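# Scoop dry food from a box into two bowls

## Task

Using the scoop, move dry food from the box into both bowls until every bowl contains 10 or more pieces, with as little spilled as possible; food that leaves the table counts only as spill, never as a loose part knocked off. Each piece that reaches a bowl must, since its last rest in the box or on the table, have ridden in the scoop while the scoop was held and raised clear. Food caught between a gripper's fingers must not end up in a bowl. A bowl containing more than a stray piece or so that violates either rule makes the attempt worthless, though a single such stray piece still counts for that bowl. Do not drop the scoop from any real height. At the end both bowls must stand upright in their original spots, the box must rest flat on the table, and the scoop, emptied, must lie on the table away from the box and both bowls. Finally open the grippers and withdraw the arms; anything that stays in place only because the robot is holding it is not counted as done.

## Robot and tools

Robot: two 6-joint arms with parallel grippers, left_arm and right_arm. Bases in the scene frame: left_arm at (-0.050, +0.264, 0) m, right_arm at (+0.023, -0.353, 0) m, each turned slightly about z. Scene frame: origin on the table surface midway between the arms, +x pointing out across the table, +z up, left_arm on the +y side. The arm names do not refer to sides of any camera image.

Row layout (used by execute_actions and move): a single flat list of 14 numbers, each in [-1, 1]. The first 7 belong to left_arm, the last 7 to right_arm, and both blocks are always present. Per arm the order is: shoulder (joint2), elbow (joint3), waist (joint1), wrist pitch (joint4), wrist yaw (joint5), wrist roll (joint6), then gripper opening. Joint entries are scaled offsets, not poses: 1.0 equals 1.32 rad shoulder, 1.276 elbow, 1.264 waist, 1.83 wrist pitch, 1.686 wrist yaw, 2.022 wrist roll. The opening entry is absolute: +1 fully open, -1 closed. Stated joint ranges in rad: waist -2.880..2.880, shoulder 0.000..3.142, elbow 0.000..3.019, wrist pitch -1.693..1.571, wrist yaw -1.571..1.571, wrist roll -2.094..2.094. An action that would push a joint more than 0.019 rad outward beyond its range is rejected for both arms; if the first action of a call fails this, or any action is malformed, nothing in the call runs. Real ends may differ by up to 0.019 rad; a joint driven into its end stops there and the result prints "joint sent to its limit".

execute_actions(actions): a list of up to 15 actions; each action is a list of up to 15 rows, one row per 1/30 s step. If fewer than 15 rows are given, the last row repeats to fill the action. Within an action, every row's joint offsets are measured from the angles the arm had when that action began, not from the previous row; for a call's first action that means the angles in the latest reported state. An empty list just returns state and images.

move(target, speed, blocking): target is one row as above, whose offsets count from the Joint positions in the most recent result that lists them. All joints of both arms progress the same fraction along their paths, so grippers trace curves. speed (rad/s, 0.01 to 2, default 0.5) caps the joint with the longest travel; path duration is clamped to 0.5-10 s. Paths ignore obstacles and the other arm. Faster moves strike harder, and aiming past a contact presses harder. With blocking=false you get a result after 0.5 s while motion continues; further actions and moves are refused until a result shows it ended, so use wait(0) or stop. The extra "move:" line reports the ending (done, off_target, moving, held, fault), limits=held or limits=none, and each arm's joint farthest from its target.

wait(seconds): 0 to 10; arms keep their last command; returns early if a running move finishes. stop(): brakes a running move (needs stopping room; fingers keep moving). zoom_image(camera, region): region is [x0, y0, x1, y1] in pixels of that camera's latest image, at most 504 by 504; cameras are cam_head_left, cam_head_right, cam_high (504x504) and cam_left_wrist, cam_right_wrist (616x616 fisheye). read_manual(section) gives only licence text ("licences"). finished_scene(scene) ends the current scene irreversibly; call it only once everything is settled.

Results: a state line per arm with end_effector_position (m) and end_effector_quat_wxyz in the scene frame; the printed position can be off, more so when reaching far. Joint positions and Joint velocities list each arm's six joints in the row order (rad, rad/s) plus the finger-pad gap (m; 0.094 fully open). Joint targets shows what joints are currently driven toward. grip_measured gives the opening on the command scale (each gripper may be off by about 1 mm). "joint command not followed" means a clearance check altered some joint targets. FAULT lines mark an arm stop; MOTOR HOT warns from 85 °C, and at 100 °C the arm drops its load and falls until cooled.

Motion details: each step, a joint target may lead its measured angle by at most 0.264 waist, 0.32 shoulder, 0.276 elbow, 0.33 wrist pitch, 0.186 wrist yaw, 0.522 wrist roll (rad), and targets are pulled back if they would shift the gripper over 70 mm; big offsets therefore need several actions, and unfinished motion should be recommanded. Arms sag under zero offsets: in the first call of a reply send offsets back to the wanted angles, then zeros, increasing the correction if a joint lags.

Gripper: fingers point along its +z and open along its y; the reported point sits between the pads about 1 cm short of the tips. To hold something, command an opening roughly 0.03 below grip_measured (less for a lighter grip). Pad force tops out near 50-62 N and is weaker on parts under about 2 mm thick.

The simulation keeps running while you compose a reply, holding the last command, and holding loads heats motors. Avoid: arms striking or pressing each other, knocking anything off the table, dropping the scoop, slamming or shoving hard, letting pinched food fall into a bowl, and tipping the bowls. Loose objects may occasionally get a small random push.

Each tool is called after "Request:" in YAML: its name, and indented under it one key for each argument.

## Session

Request:
execute_actions:
  actions: []

Scene clock: 0.00 s.
left_arm: end_effector_position=(+0.3327, +0.2430, +0.4060) grip_measured=+1.000 end_effector_quat_wxyz=(+0.705, +0.021, +0.709, -0.021) | right_arm: end_effector_position=(+0.3078, -0.3453, +0.1516) grip_measured=-0.617 end_effector_quat_wxyz=(+0.277, -0.012, +0.961, +0.007)
Joint names: [shoulder, elbow, waist, wrist pitch, wrist yaw, wrist roll]
Joint positions: left_arm=[ 0.628  0.627  0.008 -0.004  0.009 -0.     0.094] | right_arm=[ 0.709  0.528 -0.048 -0.829 -0.009 -0.     0.018]
Joint velocities: left_arm=[-0.015 -0.012 -0.005 -0.002  0.022  0.007  0.   ] | right_arm=[-0.015 -0.002 -0.015  0.007  0.051 -0.051 -0.001]
Joint targets: left_arm=[0.628 0.654 0.008 -0.001 0.009 -0.000] | right_arm=[0.710 0.550 -0.048 -0.827 -0.009 -0.000]

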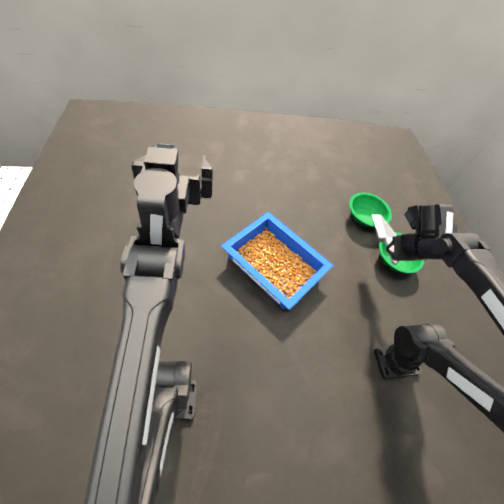

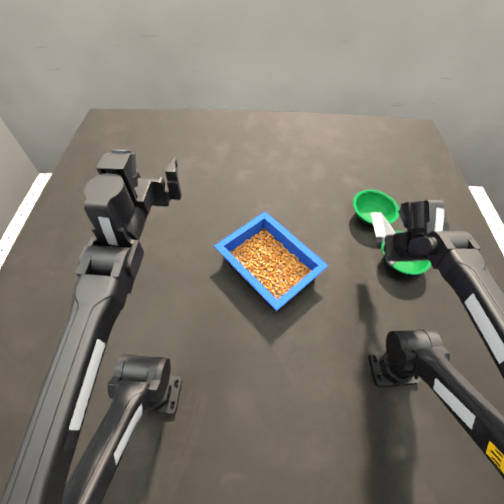

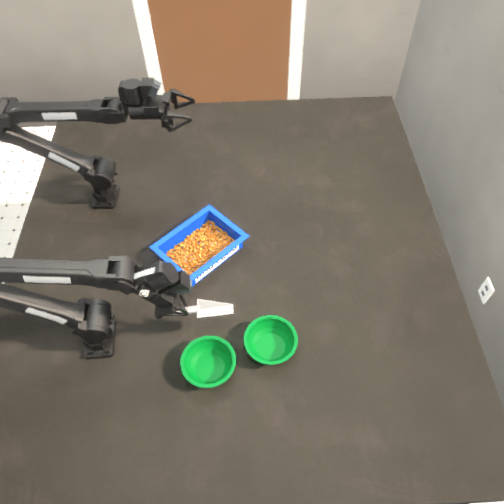

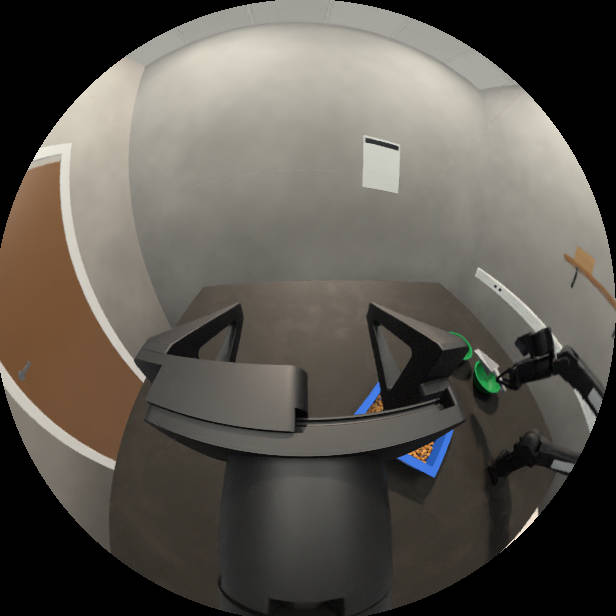

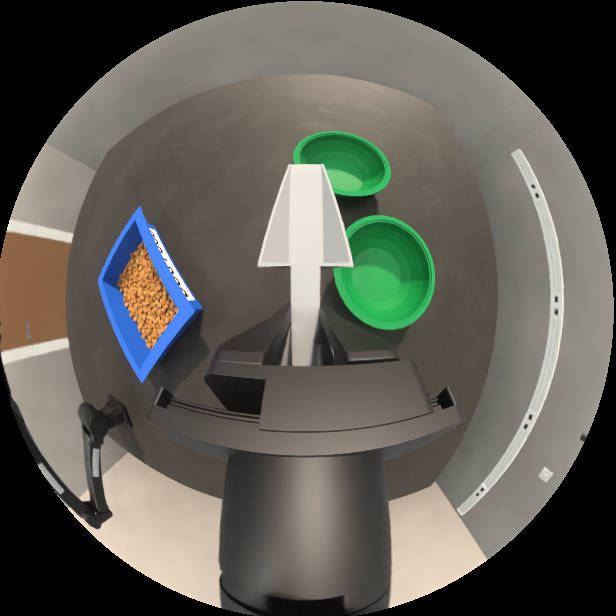

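Request:
zoom_image:
  camera: "cam_right_wrist"
  region: [80, 190, 230, 400]

Request:
zoom_image:
  camera: "cam_high"
  region: [130, 190, 320, 400]

Region (80, 190, 230, 400) of cam_right_wrist's 616x616 image, scaled by 2.400, with more detail than that image has; it fills the left 360 columns of this view, and the rest is white.

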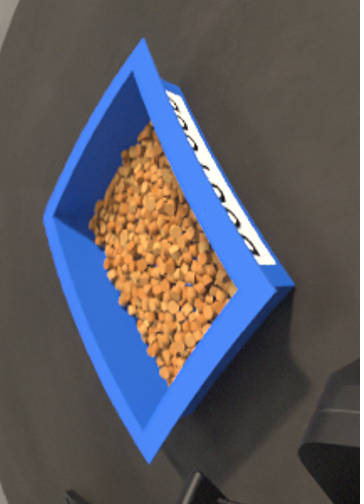

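Region (130, 190, 320, 400) of cam_high's 504x504 image, scaled by 2.400, with more detail than that image has; it fills the left 456 columns of this view, and the rest is white.

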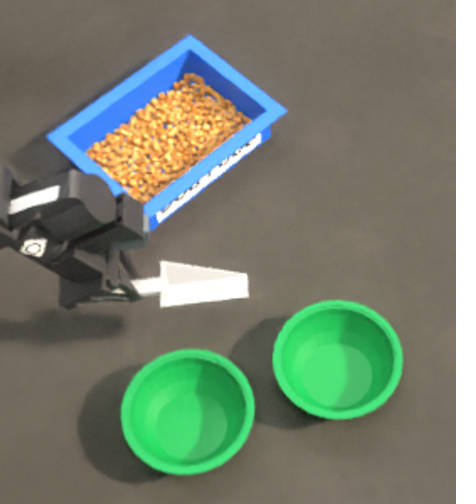

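Request:
zoom_image:
  camera: "cam_right_wrist"
  region: [250, 110, 460, 350]

Region (250, 110, 460, 350) of cam_right_wrist's 616x616 image, scaled by 2.100, with more detail than that image has; it fills the left 441 columns of this view, and the rest is white.

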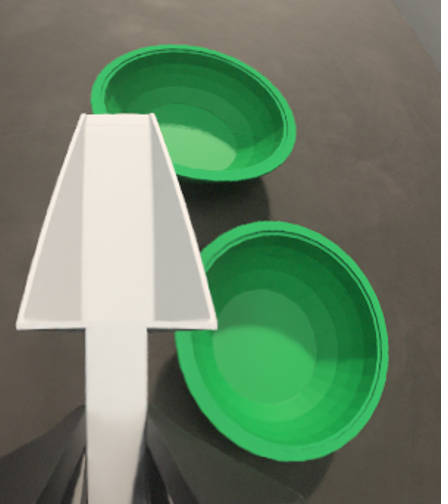

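Request:
move:
  target: [0.615,0.377,-0.313,-0.640,0,-0.584,0.3, 0,0.017,0.612,0,0,0,-0.65]
  speed: 0.6

Scene clock: 122.80 s.
left_arm: end_effector_position=(+0.3111, +0.0942, +0.1304) grip_measured=+0.303 end_effector_quat_wxyz=(+0.009, -0.360, +0.933, -0.017) | right_arm: end_effector_position=(+0.2239, -0.1506, +0.1516) grip_measured=-0.617 end_effector_quat_wxyz=(+0.254, -0.369, +0.887, +0.110)
Joint names: [shoulder, elbow, waist, wrist pitch, wrist yaw, wrist roll]
Joint positions: left_arm=[ 1.426  1.053 -0.377 -1.161  0.009 -1.173  0.061] | right_arm=[ 0.709  0.528  0.714 -0.829 -0.009 -0.     0.018]
Joint velocities: left_arm=[-0.005  0.002  0.005 -0.007 -0.066  0.022 -0.   ] | right_arm=[ 0.005 -0.002 -0.005 -0.037 -0.022  0.037  0.001]
Joint targets: left_arm=[1.440 1.108 -0.388 -1.175 0.009 -1.181] | right_arm=[0.709 0.549 0.725 -0.829 -0.009 -0.000]
move: off_target (left_arm, right_arm); limits=none; left_arm: farthest joint: the elbow, 0.055 radians from its target (0.481 radians at the start); right_arm: farthest joint: the elbow, 0.022 radians from its target (0.022 radians at the start)

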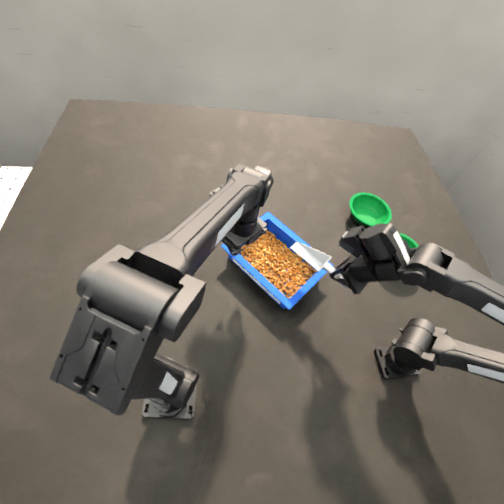

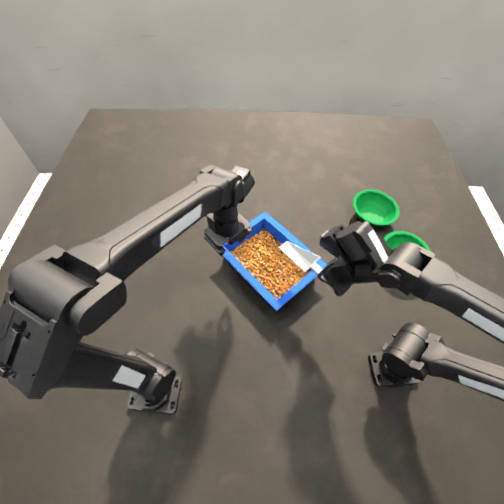

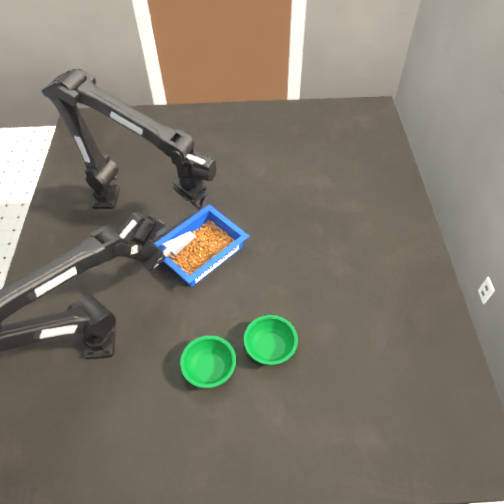

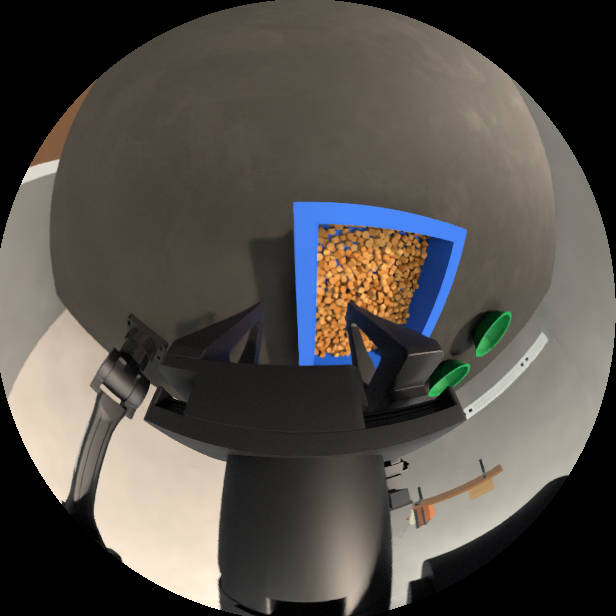

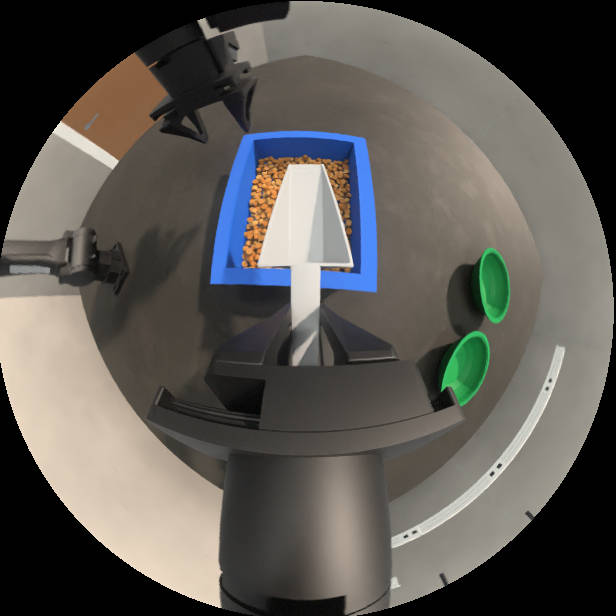

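Request:
zoom_image:
  camera: "cam_right_wrist"
  region: [200, 110, 400, 310]

Region (200, 110, 400, 310) of cam_right_wrist's 616x616 image, scaled by 2.520, with more detail than that image has.

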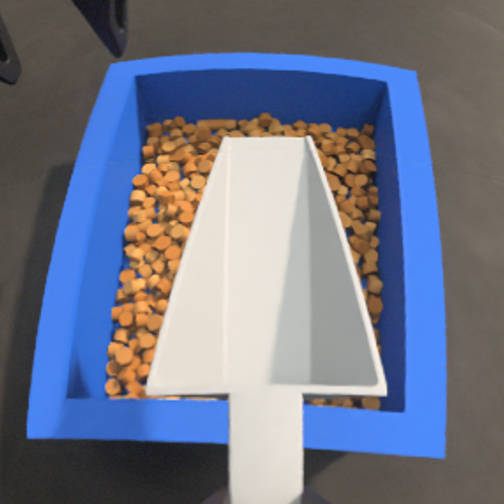

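Request:
zoom_image:
  camera: "cam_left_wrist"
  region: [230, 180, 480, 400]

Region (230, 180, 480, 400) of cam_left_wrist's 616x616 image, scaled by 2.016, with more detail than that image has; it fills the top 444 rows of this view, and the rest is white.

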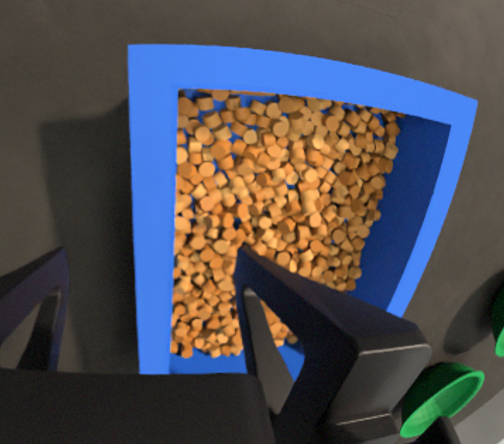

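Request:
move:
  target: [0.095,-0.093,0,0.133,0,0,0.3, 0.485,0.407,-0.028,-0.301,0,0,-0.65]
  speed: 0.45

Scene clock: 193.13 s.
left_arm: end_effector_position=(+0.3164, +0.0917, +0.0557) grip_measured=+0.303 end_effector_quat_wxyz=(+0.015, -0.361, +0.932, -0.022) | right_arm: end_effector_position=(+0.2604, -0.1229, +0.1427) grip_measured=-0.617 end_effector_quat_wxyz=(-0.064, -0.373, +0.926, -0.021)
Joint names: [shoulder, elbow, waist, wrist pitch, wrist yaw, wrist roll]
Joint positions: left_arm=[ 1.527  0.943 -0.377 -0.934  0.009 -1.173  0.061] | right_arm=[ 1.346  1.003  0.695 -1.362 -0.009 -0.     0.018]
Joint velocities: left_arm=[-0.005 -0.002 -0.005  0.007  0.022  0.007  0.001] | right_arm=[ 0.015  0.012 -0.015 -0.002  0.051 -0.037 -0.   ]
Joint targets: left_arm=[1.551 0.935 -0.377 -0.918 0.009 -1.173] | right_arm=[1.349 1.047 0.679 -1.380 -0.009 -0.000]
move: off_target (left_arm, right_arm); limits=none; left_arm: farthest joint: the shoulder, 0.024 radians from its target (0.126 radians at the start); right_arm: farthest joint: the elbow, 0.044 radians from its target (0.520 radians at the start)

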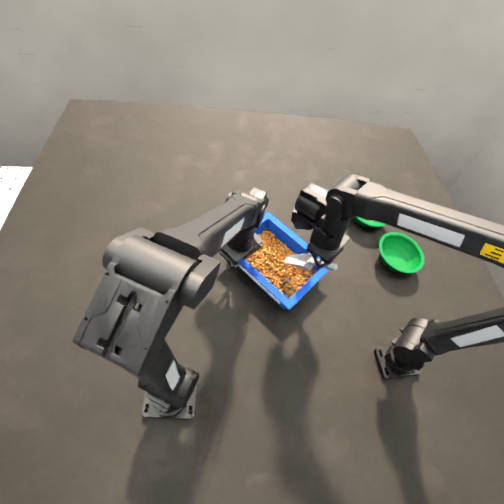

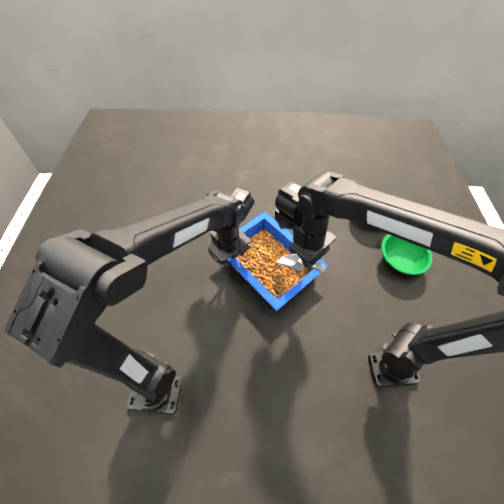

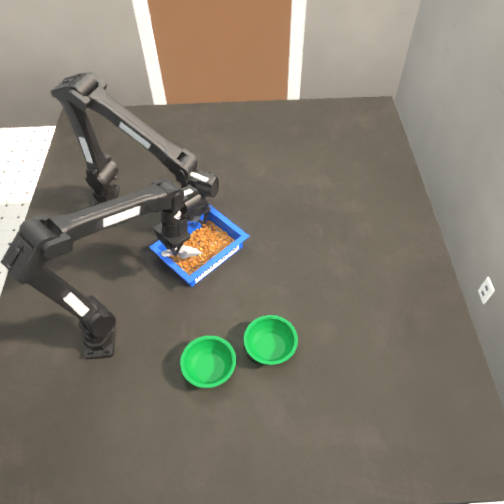

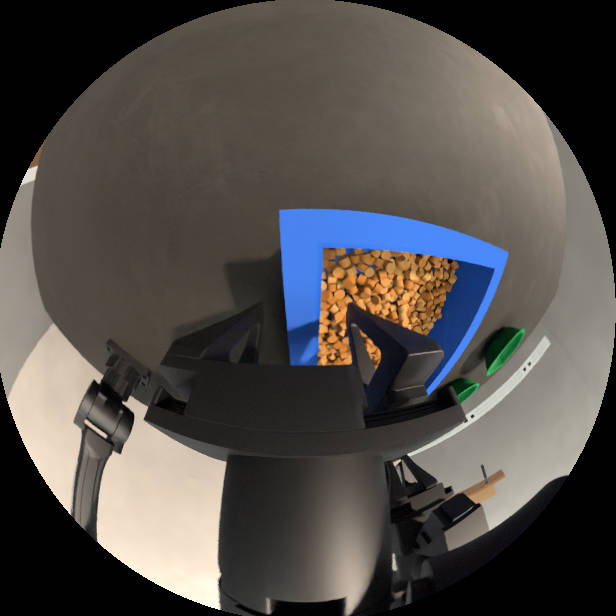

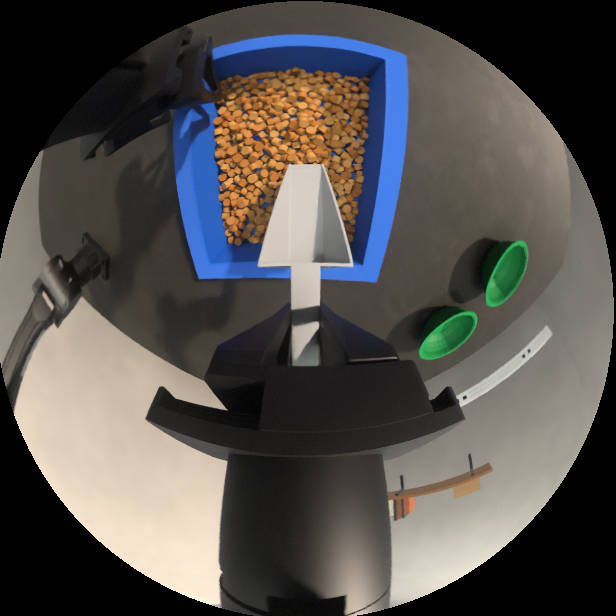

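Request:
zoom_image:
  camera: "cam_right_wrist"
  region: [160, 30, 420, 300]

Region (160, 30, 420, 300) of cam_right_wrist's 616x616 image, scaled by 1.867, with more detail than that image has; it fills the left 485 columns of this view, and the rest is white.

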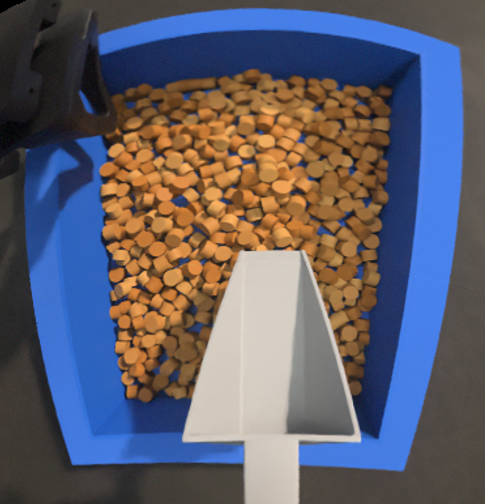

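Request:
move:
  target: [0.027,0,0,0.012,0,0,0.3, 0.0655,-0.053,0,0.091,0,0,-0.65]
  speed: 0.15

Scene clock: 213.33 s.
left_arm: end_effector_position=(+0.3171, +0.0914, +0.0522) grip_measured=+0.303 end_effector_quat_wxyz=(+0.014, -0.361, +0.932, -0.021) | right_arm: end_effector_position=(+0.2701, -0.1136, +0.0999) grip_measured=-0.617 end_effector_quat_wxyz=(-0.050, -0.373, +0.926, -0.016)
Joint names: [shoulder, elbow, waist, wrist pitch, wrist yaw, wrist roll]
Joint positions: left_arm=[ 1.537  0.943 -0.377 -0.928  0.009 -1.173  0.061] | right_arm=[ 1.409  0.946  0.695 -1.212 -0.009 -0.     0.018]
Joint velocities: left_arm=[-0.005  0.007  0.005 -0.017  0.022  0.037  0.   ] | right_arm=[-0.015  0.002  0.005 -0.002  0.022 -0.022  0.001]
Joint targets: left_arm=[1.563 0.943 -0.377 -0.912 0.009 -1.173] | right_arm=[1.433 0.936 0.695 -1.196 -0.009 -0.000]
move: off_target (left_arm, right_arm); limits=none; left_arm: farthest joint: the shoulder, 0.026 radians from its target (0.035 radians at the start); right_arm: farthest joint: the shoulder, 0.023 radians from its target (0.086 radians at the start)

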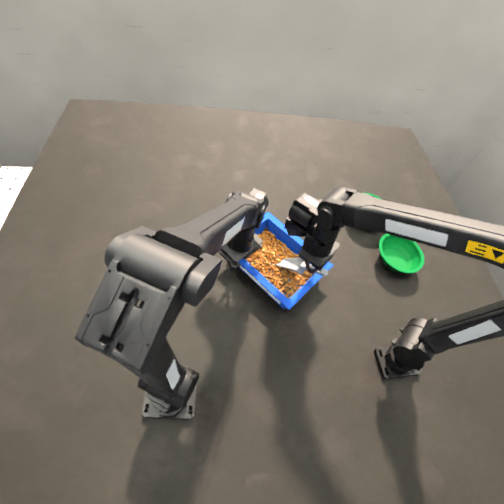

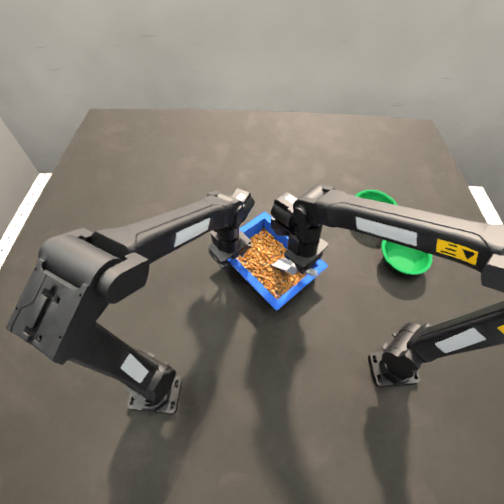

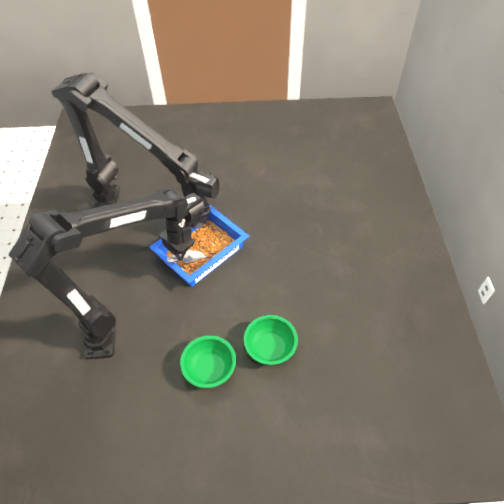

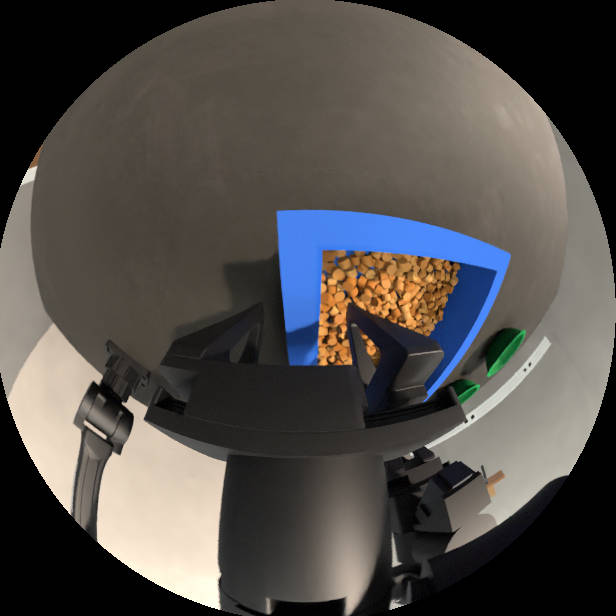

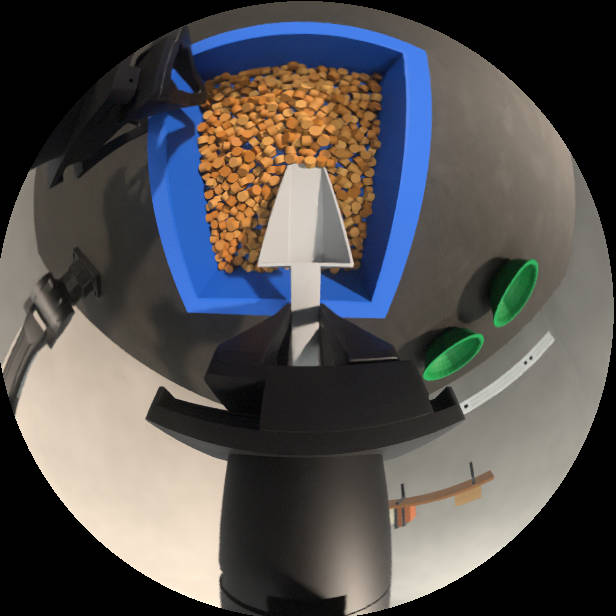

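Request:
move:
  target: [0.02,0.008,0,0.009,0,0,-0.62, -0.0265,-0.0745,0,0.113,0,0,-0.65]
  speed: 0.2

Scene clock: 239.83 s.
left_arm: end_effector_position=(+0.3176, +0.0913, +0.0521) grip_measured=-0.579 end_effector_quat_wxyz=(+0.015, -0.361, +0.932, -0.022) | right_arm: end_effector_position=(+0.2785, -0.1055, +0.0812) grip_measured=-0.617 end_effector_quat_wxyz=(+0.014, -0.374, +0.927, +0.010)
Joint names: [shoulder, elbow, waist, wrist pitch, wrist yaw, wrist roll]
Joint positions: left_arm=[ 1.537  0.943 -0.377 -0.926  0.009 -1.173  0.02 ] | right_arm=[ 1.376  0.86   0.695 -1.022 -0.009 -0.     0.018]
Joint velocities: left_arm=[ 0.005 -0.007 -0.005 -0.012 -0.037 -0.051 -0.001] | right_arm=[-0.015  0.002  0.015  0.002 -0.007 -0.051 -0.   ]
Joint targets: left_arm=[1.563 0.954 -0.377 -0.911 0.010 -1.173] | right_arm=[1.374 0.851 0.695 -1.006 -0.009 -0.000]
move: off_target (left_arm); limits=none; left_arm: farthest joint: the shoulder, 0.026 radians from its target (0.027 radians at the start); right_arm: farthest joint: the wrist pitch, 0.017 radians from its target (0.207 radians at the start)

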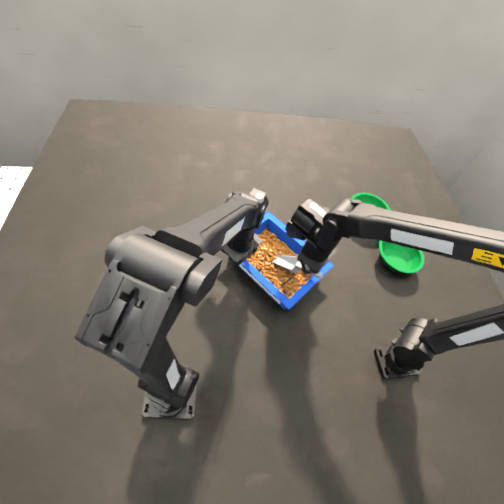

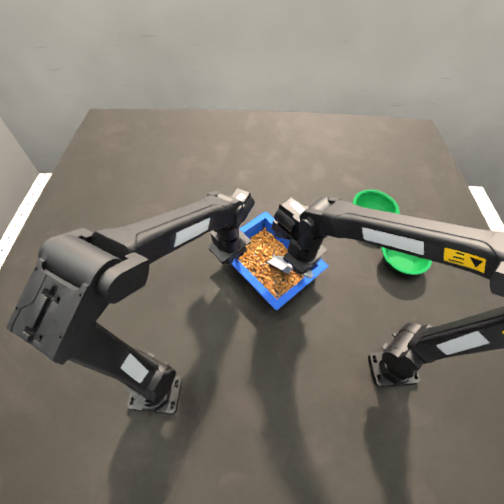

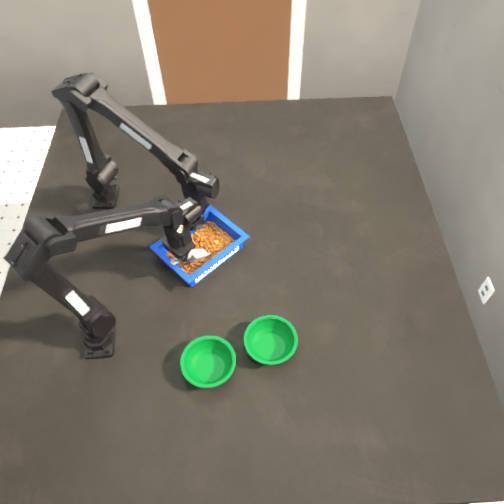

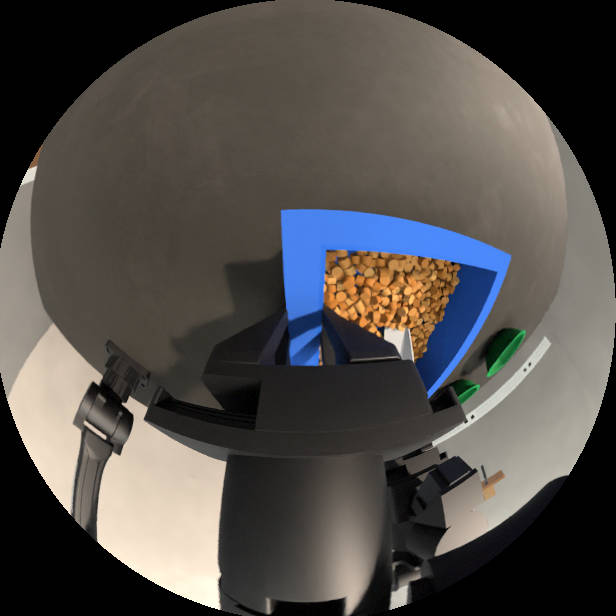

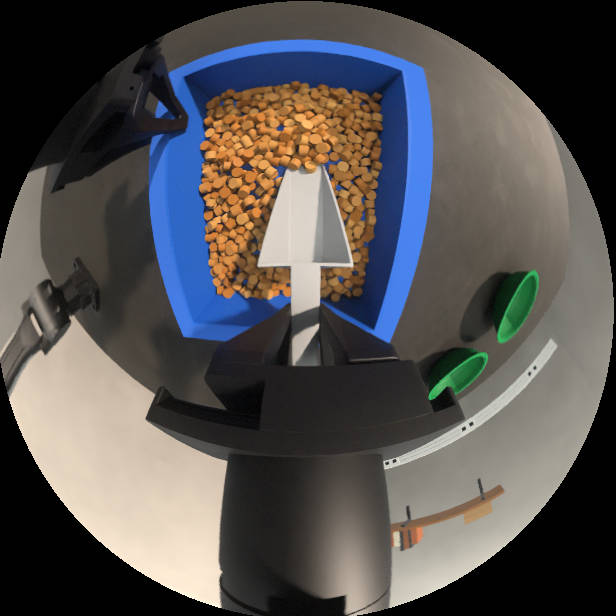

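Request:
move:
  target: [0.02,0.008,0,0.009,0,0,-0.62, 0.031,-0.055,0,0.136,0,0,-0.65]
  speed: 0.22

Scene clock: 245.40 s.
left_arm: end_effector_position=(+0.3176, +0.0912, +0.0521) grip_measured=-0.579 end_effector_quat_wxyz=(+0.015, -0.361, +0.932, -0.022) | right_arm: end_effector_position=(+0.2996, -0.0852, +0.0613) grip_measured=-0.617 end_effector_quat_wxyz=(+0.086, -0.372, +0.923, +0.039)
Joint names: [shoulder, elbow, waist, wrist pitch, wrist yaw, wrist roll]
Joint positions: left_arm=[ 1.537  0.943 -0.377 -0.925  0.009 -1.173  0.02 ] | right_arm=[ 1.391  0.801  0.695 -0.791 -0.009 -0.     0.018]
Joint velocities: left_arm=[-0.015 -0.012  0.015  0.002  0.066 -0.007  0.001] | right_arm=[-0.005 -0.017  0.015 -0.012  0.022 -0.007  0.   ]
Joint targets: left_arm=[1.563 0.954 -0.377 -0.909 0.009 -1.173] | right_arm=[1.417 0.790 0.695 -0.773 -0.009 -0.000]
move: off_target (left_arm, right_arm); limits=none; left_arm: farthest joint: the shoulder, 0.026 radians from its target (0.026 radians at the start); right_arm: farthest joint: the shoulder, 0.026 radians from its target (0.041 radians at the start)

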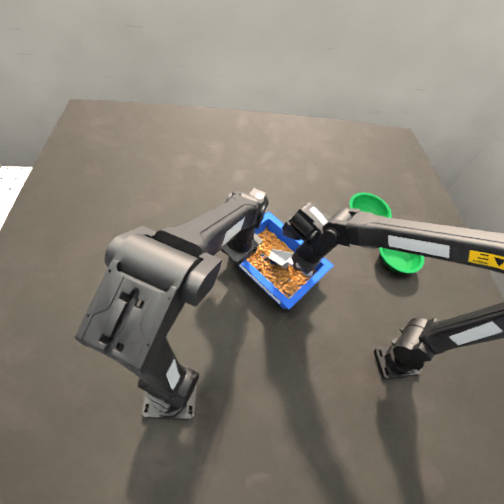

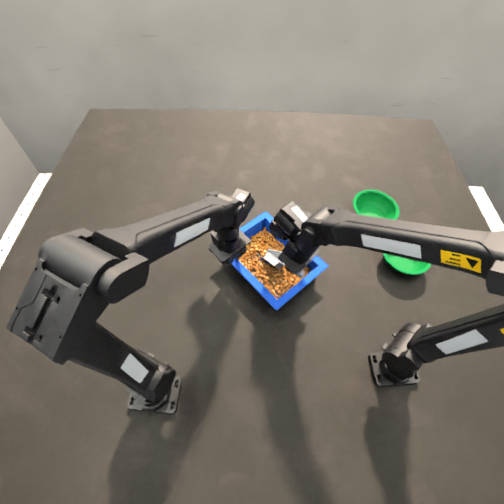

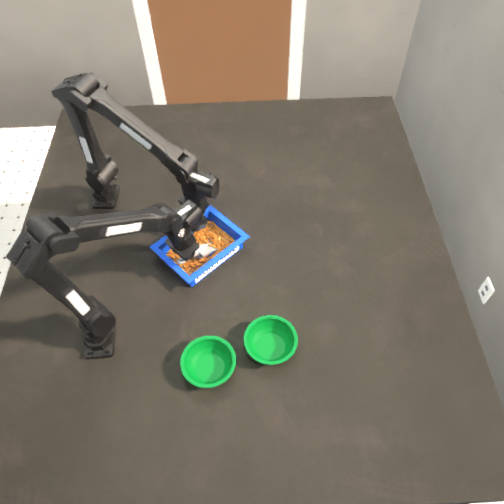

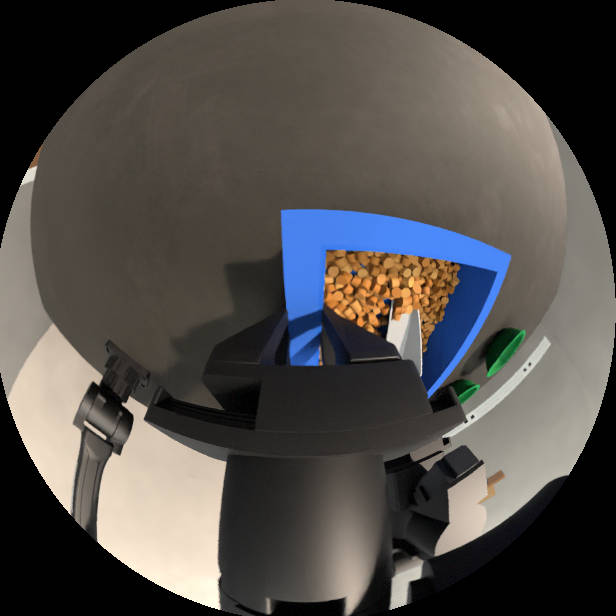

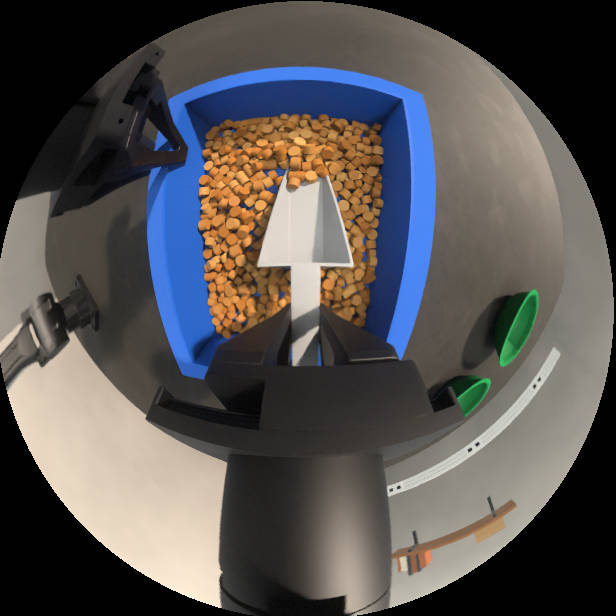

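Request:
move:
  target: [0.02,0.008,0,0.009,0,0,-0.62, 0.095,0.059,0,0.101,0,0,-0.65]
  speed: 0.15

Scene clock: 252.77 s.
left_arm: end_effector_position=(+0.3179, +0.0911, +0.0521) grip_measured=-0.579 end_effector_quat_wxyz=(+0.015, -0.361, +0.932, -0.022) | right_arm: end_effector_position=(+0.3362, -0.0500, +0.0474) grip_measured=-0.617 end_effector_quat_wxyz=(+0.136, -0.370, +0.917, +0.059)
Joint names: [shoulder, elbow, waist, wrist pitch, wrist yaw, wrist roll]
Joint positions: left_arm=[ 1.537  0.943 -0.377 -0.924  0.009 -1.173  0.02 ] | right_arm=[ 1.491  0.842  0.695 -0.624 -0.009 -0.     0.018]
Joint velocities: left_arm=[-0.005 -0.007 -0.005  0.002 -0.066 -0.037 -0.   ] | right_arm=[-0.005  0.007  0.005 -0.007  0.022  0.007  0.   ]
Joint targets: left_arm=[1.563 0.954 -0.377 -0.909 0.009 -1.173] | right_arm=[1.517 0.876 0.695 -0.606 -0.009 -0.000]
move: off_target (left_arm, right_arm); limits=none; left_arm: farthest joint: the shoulder, 0.026 radians from its target (0.026 radians at the start); right_arm: farthest joint: the elbow, 0.035 radians from its target (0.075 radians at the start)

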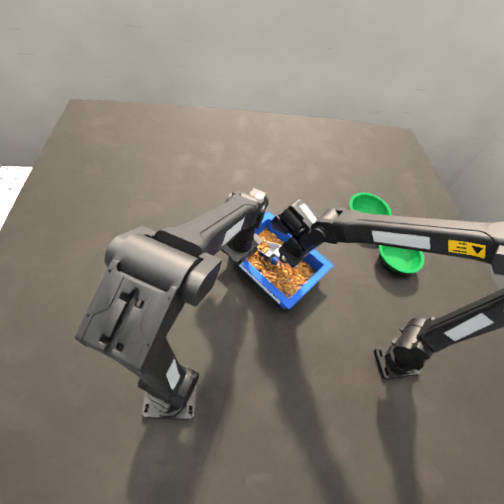

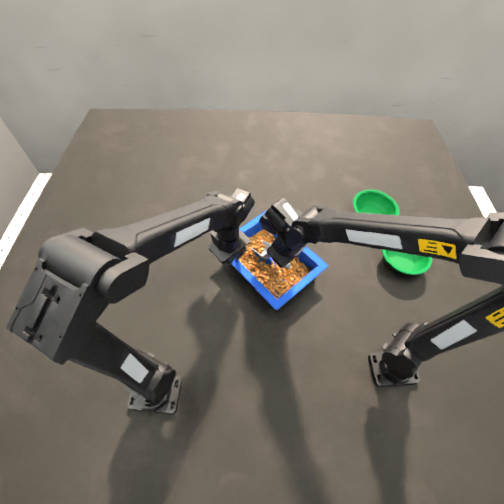

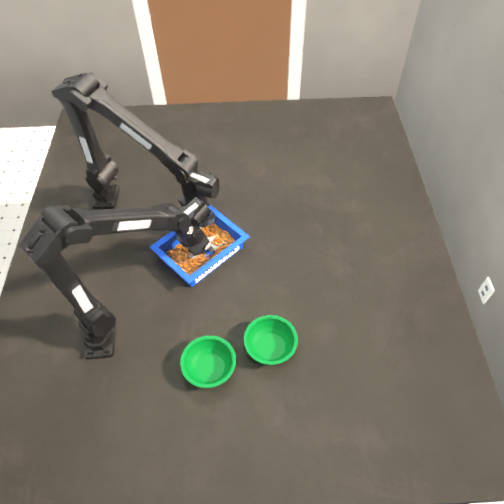

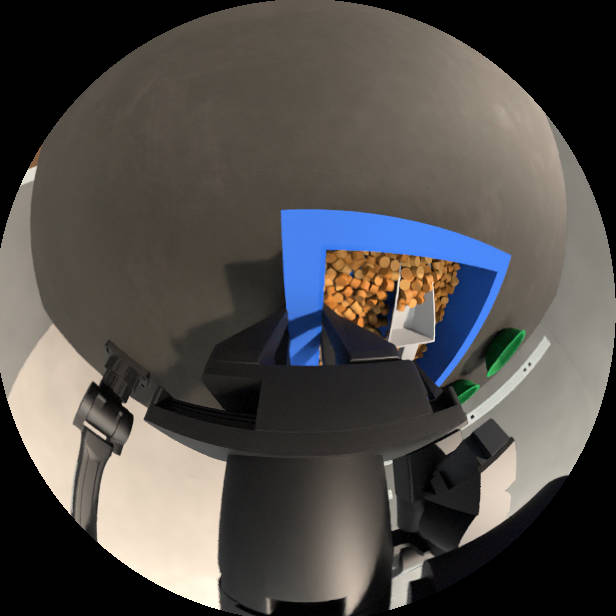

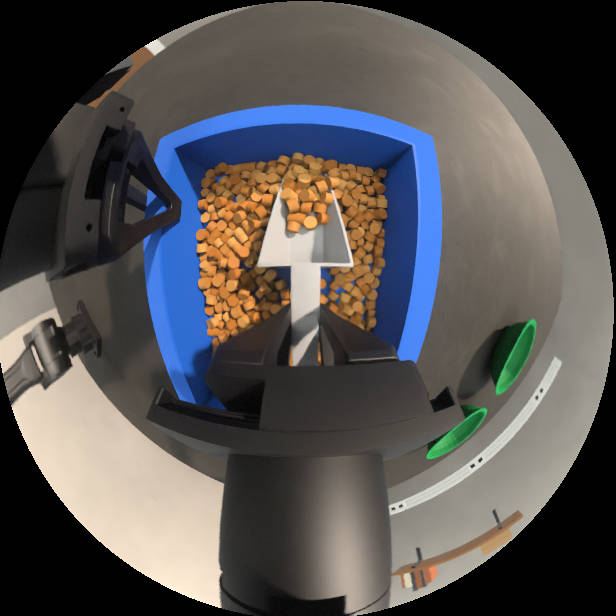

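Request:
move:
  target: [0.02,0.008,0,0.009,0,0,-0.62, -0.102,-0.179,0,0.242,0,0,-0.65]
  speed: 0.25

Scene clock: 265.23 s.
left_arm: end_effector_position=(+0.3181, +0.0910, +0.0521) grip_measured=-0.579 end_effector_quat_wxyz=(+0.016, -0.361, +0.932, -0.023) | right_arm: end_effector_position=(+0.3317, -0.0543, +0.0512) grip_measured=-0.617 end_effector_quat_wxyz=(+0.274, -0.358, +0.885, +0.115)
Joint names: [shoulder, elbow, waist, wrist pitch, wrist yaw, wrist roll]
Joint positions: left_arm=[ 1.537  0.943 -0.377 -0.923  0.009 -1.173  0.02 ] | right_arm=[ 1.366  0.613  0.695 -0.215 -0.009 -0.     0.018]
Joint velocities: left_arm=[-0.015  0.017  0.005  0.007 -0.051  0.051  0.001] | right_arm=[-0.005 -0.002 -0.024  0.002  0.037 -0.037 -0.001]
Joint targets: left_arm=[1.563 0.954 -0.377 -0.908 0.009 -1.173] | right_arm=[1.356 0.613 0.695 -0.181 -0.009 -0.000]
move: off_target (left_arm, right_arm); limits=none; left_arm: farthest joint: the shoulder, 0.026 radians from its target (0.026 radians at the start); right_arm: farthest joint: the wrist pitch, 0.034 radians from its target (0.443 radians at the start)

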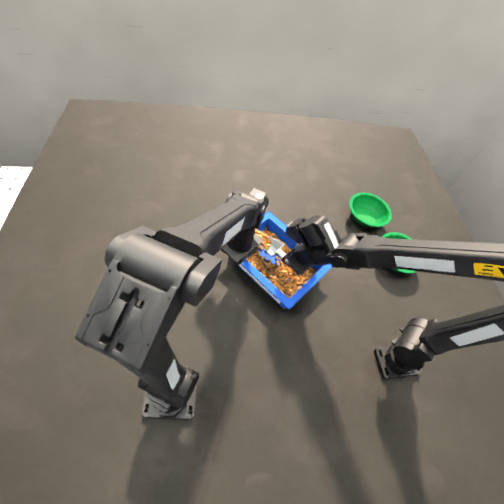

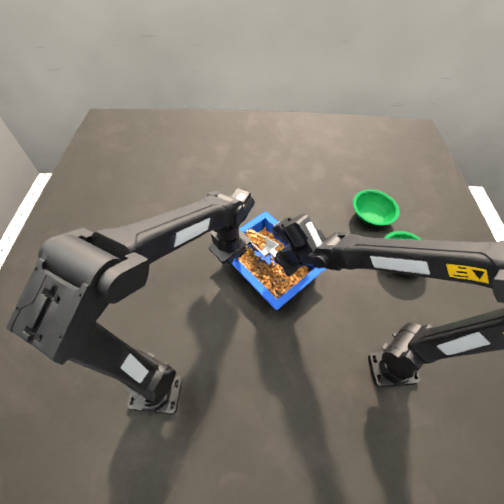

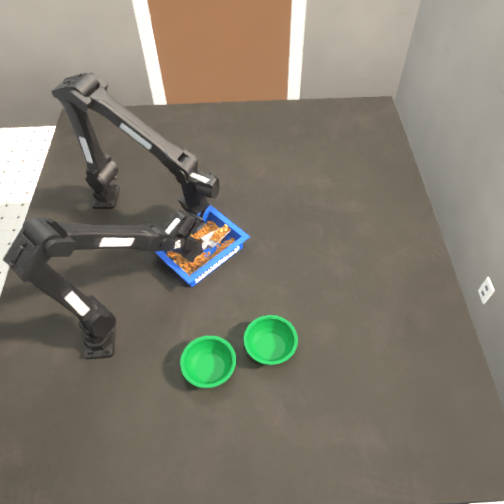

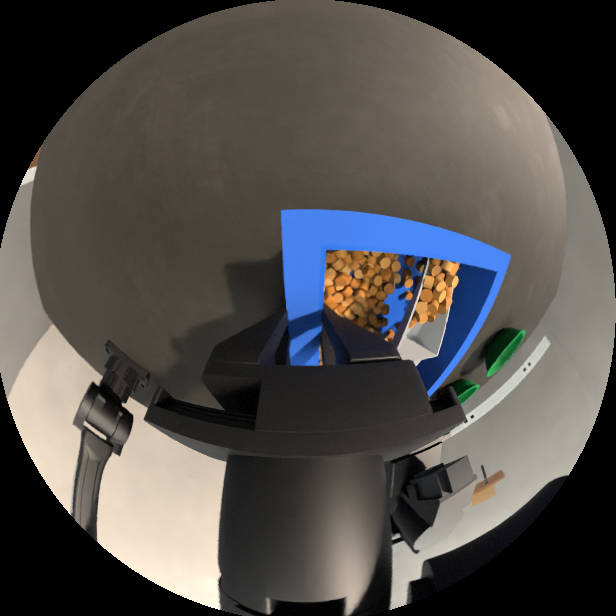

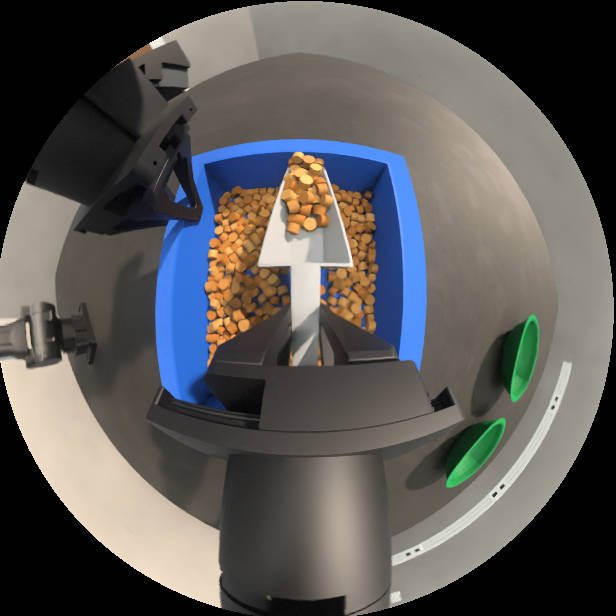

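Request:
zoom_image:
  camera: "cam_right_wrist"
  region: [240, 130, 370, 290]

Region (240, 130, 370, 290) of cam_right_wrist's 616x616 image, scaled by 3.150, with more detail than that image has; it fills the left 410 columns of this view, and the rest is white.

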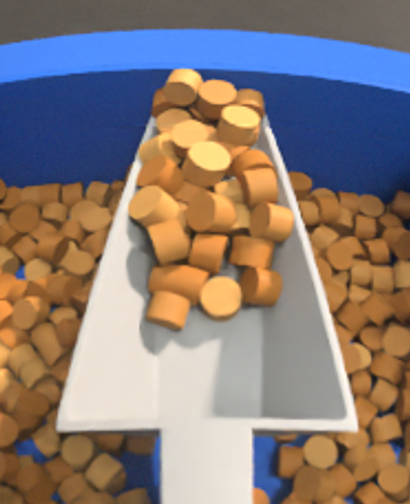

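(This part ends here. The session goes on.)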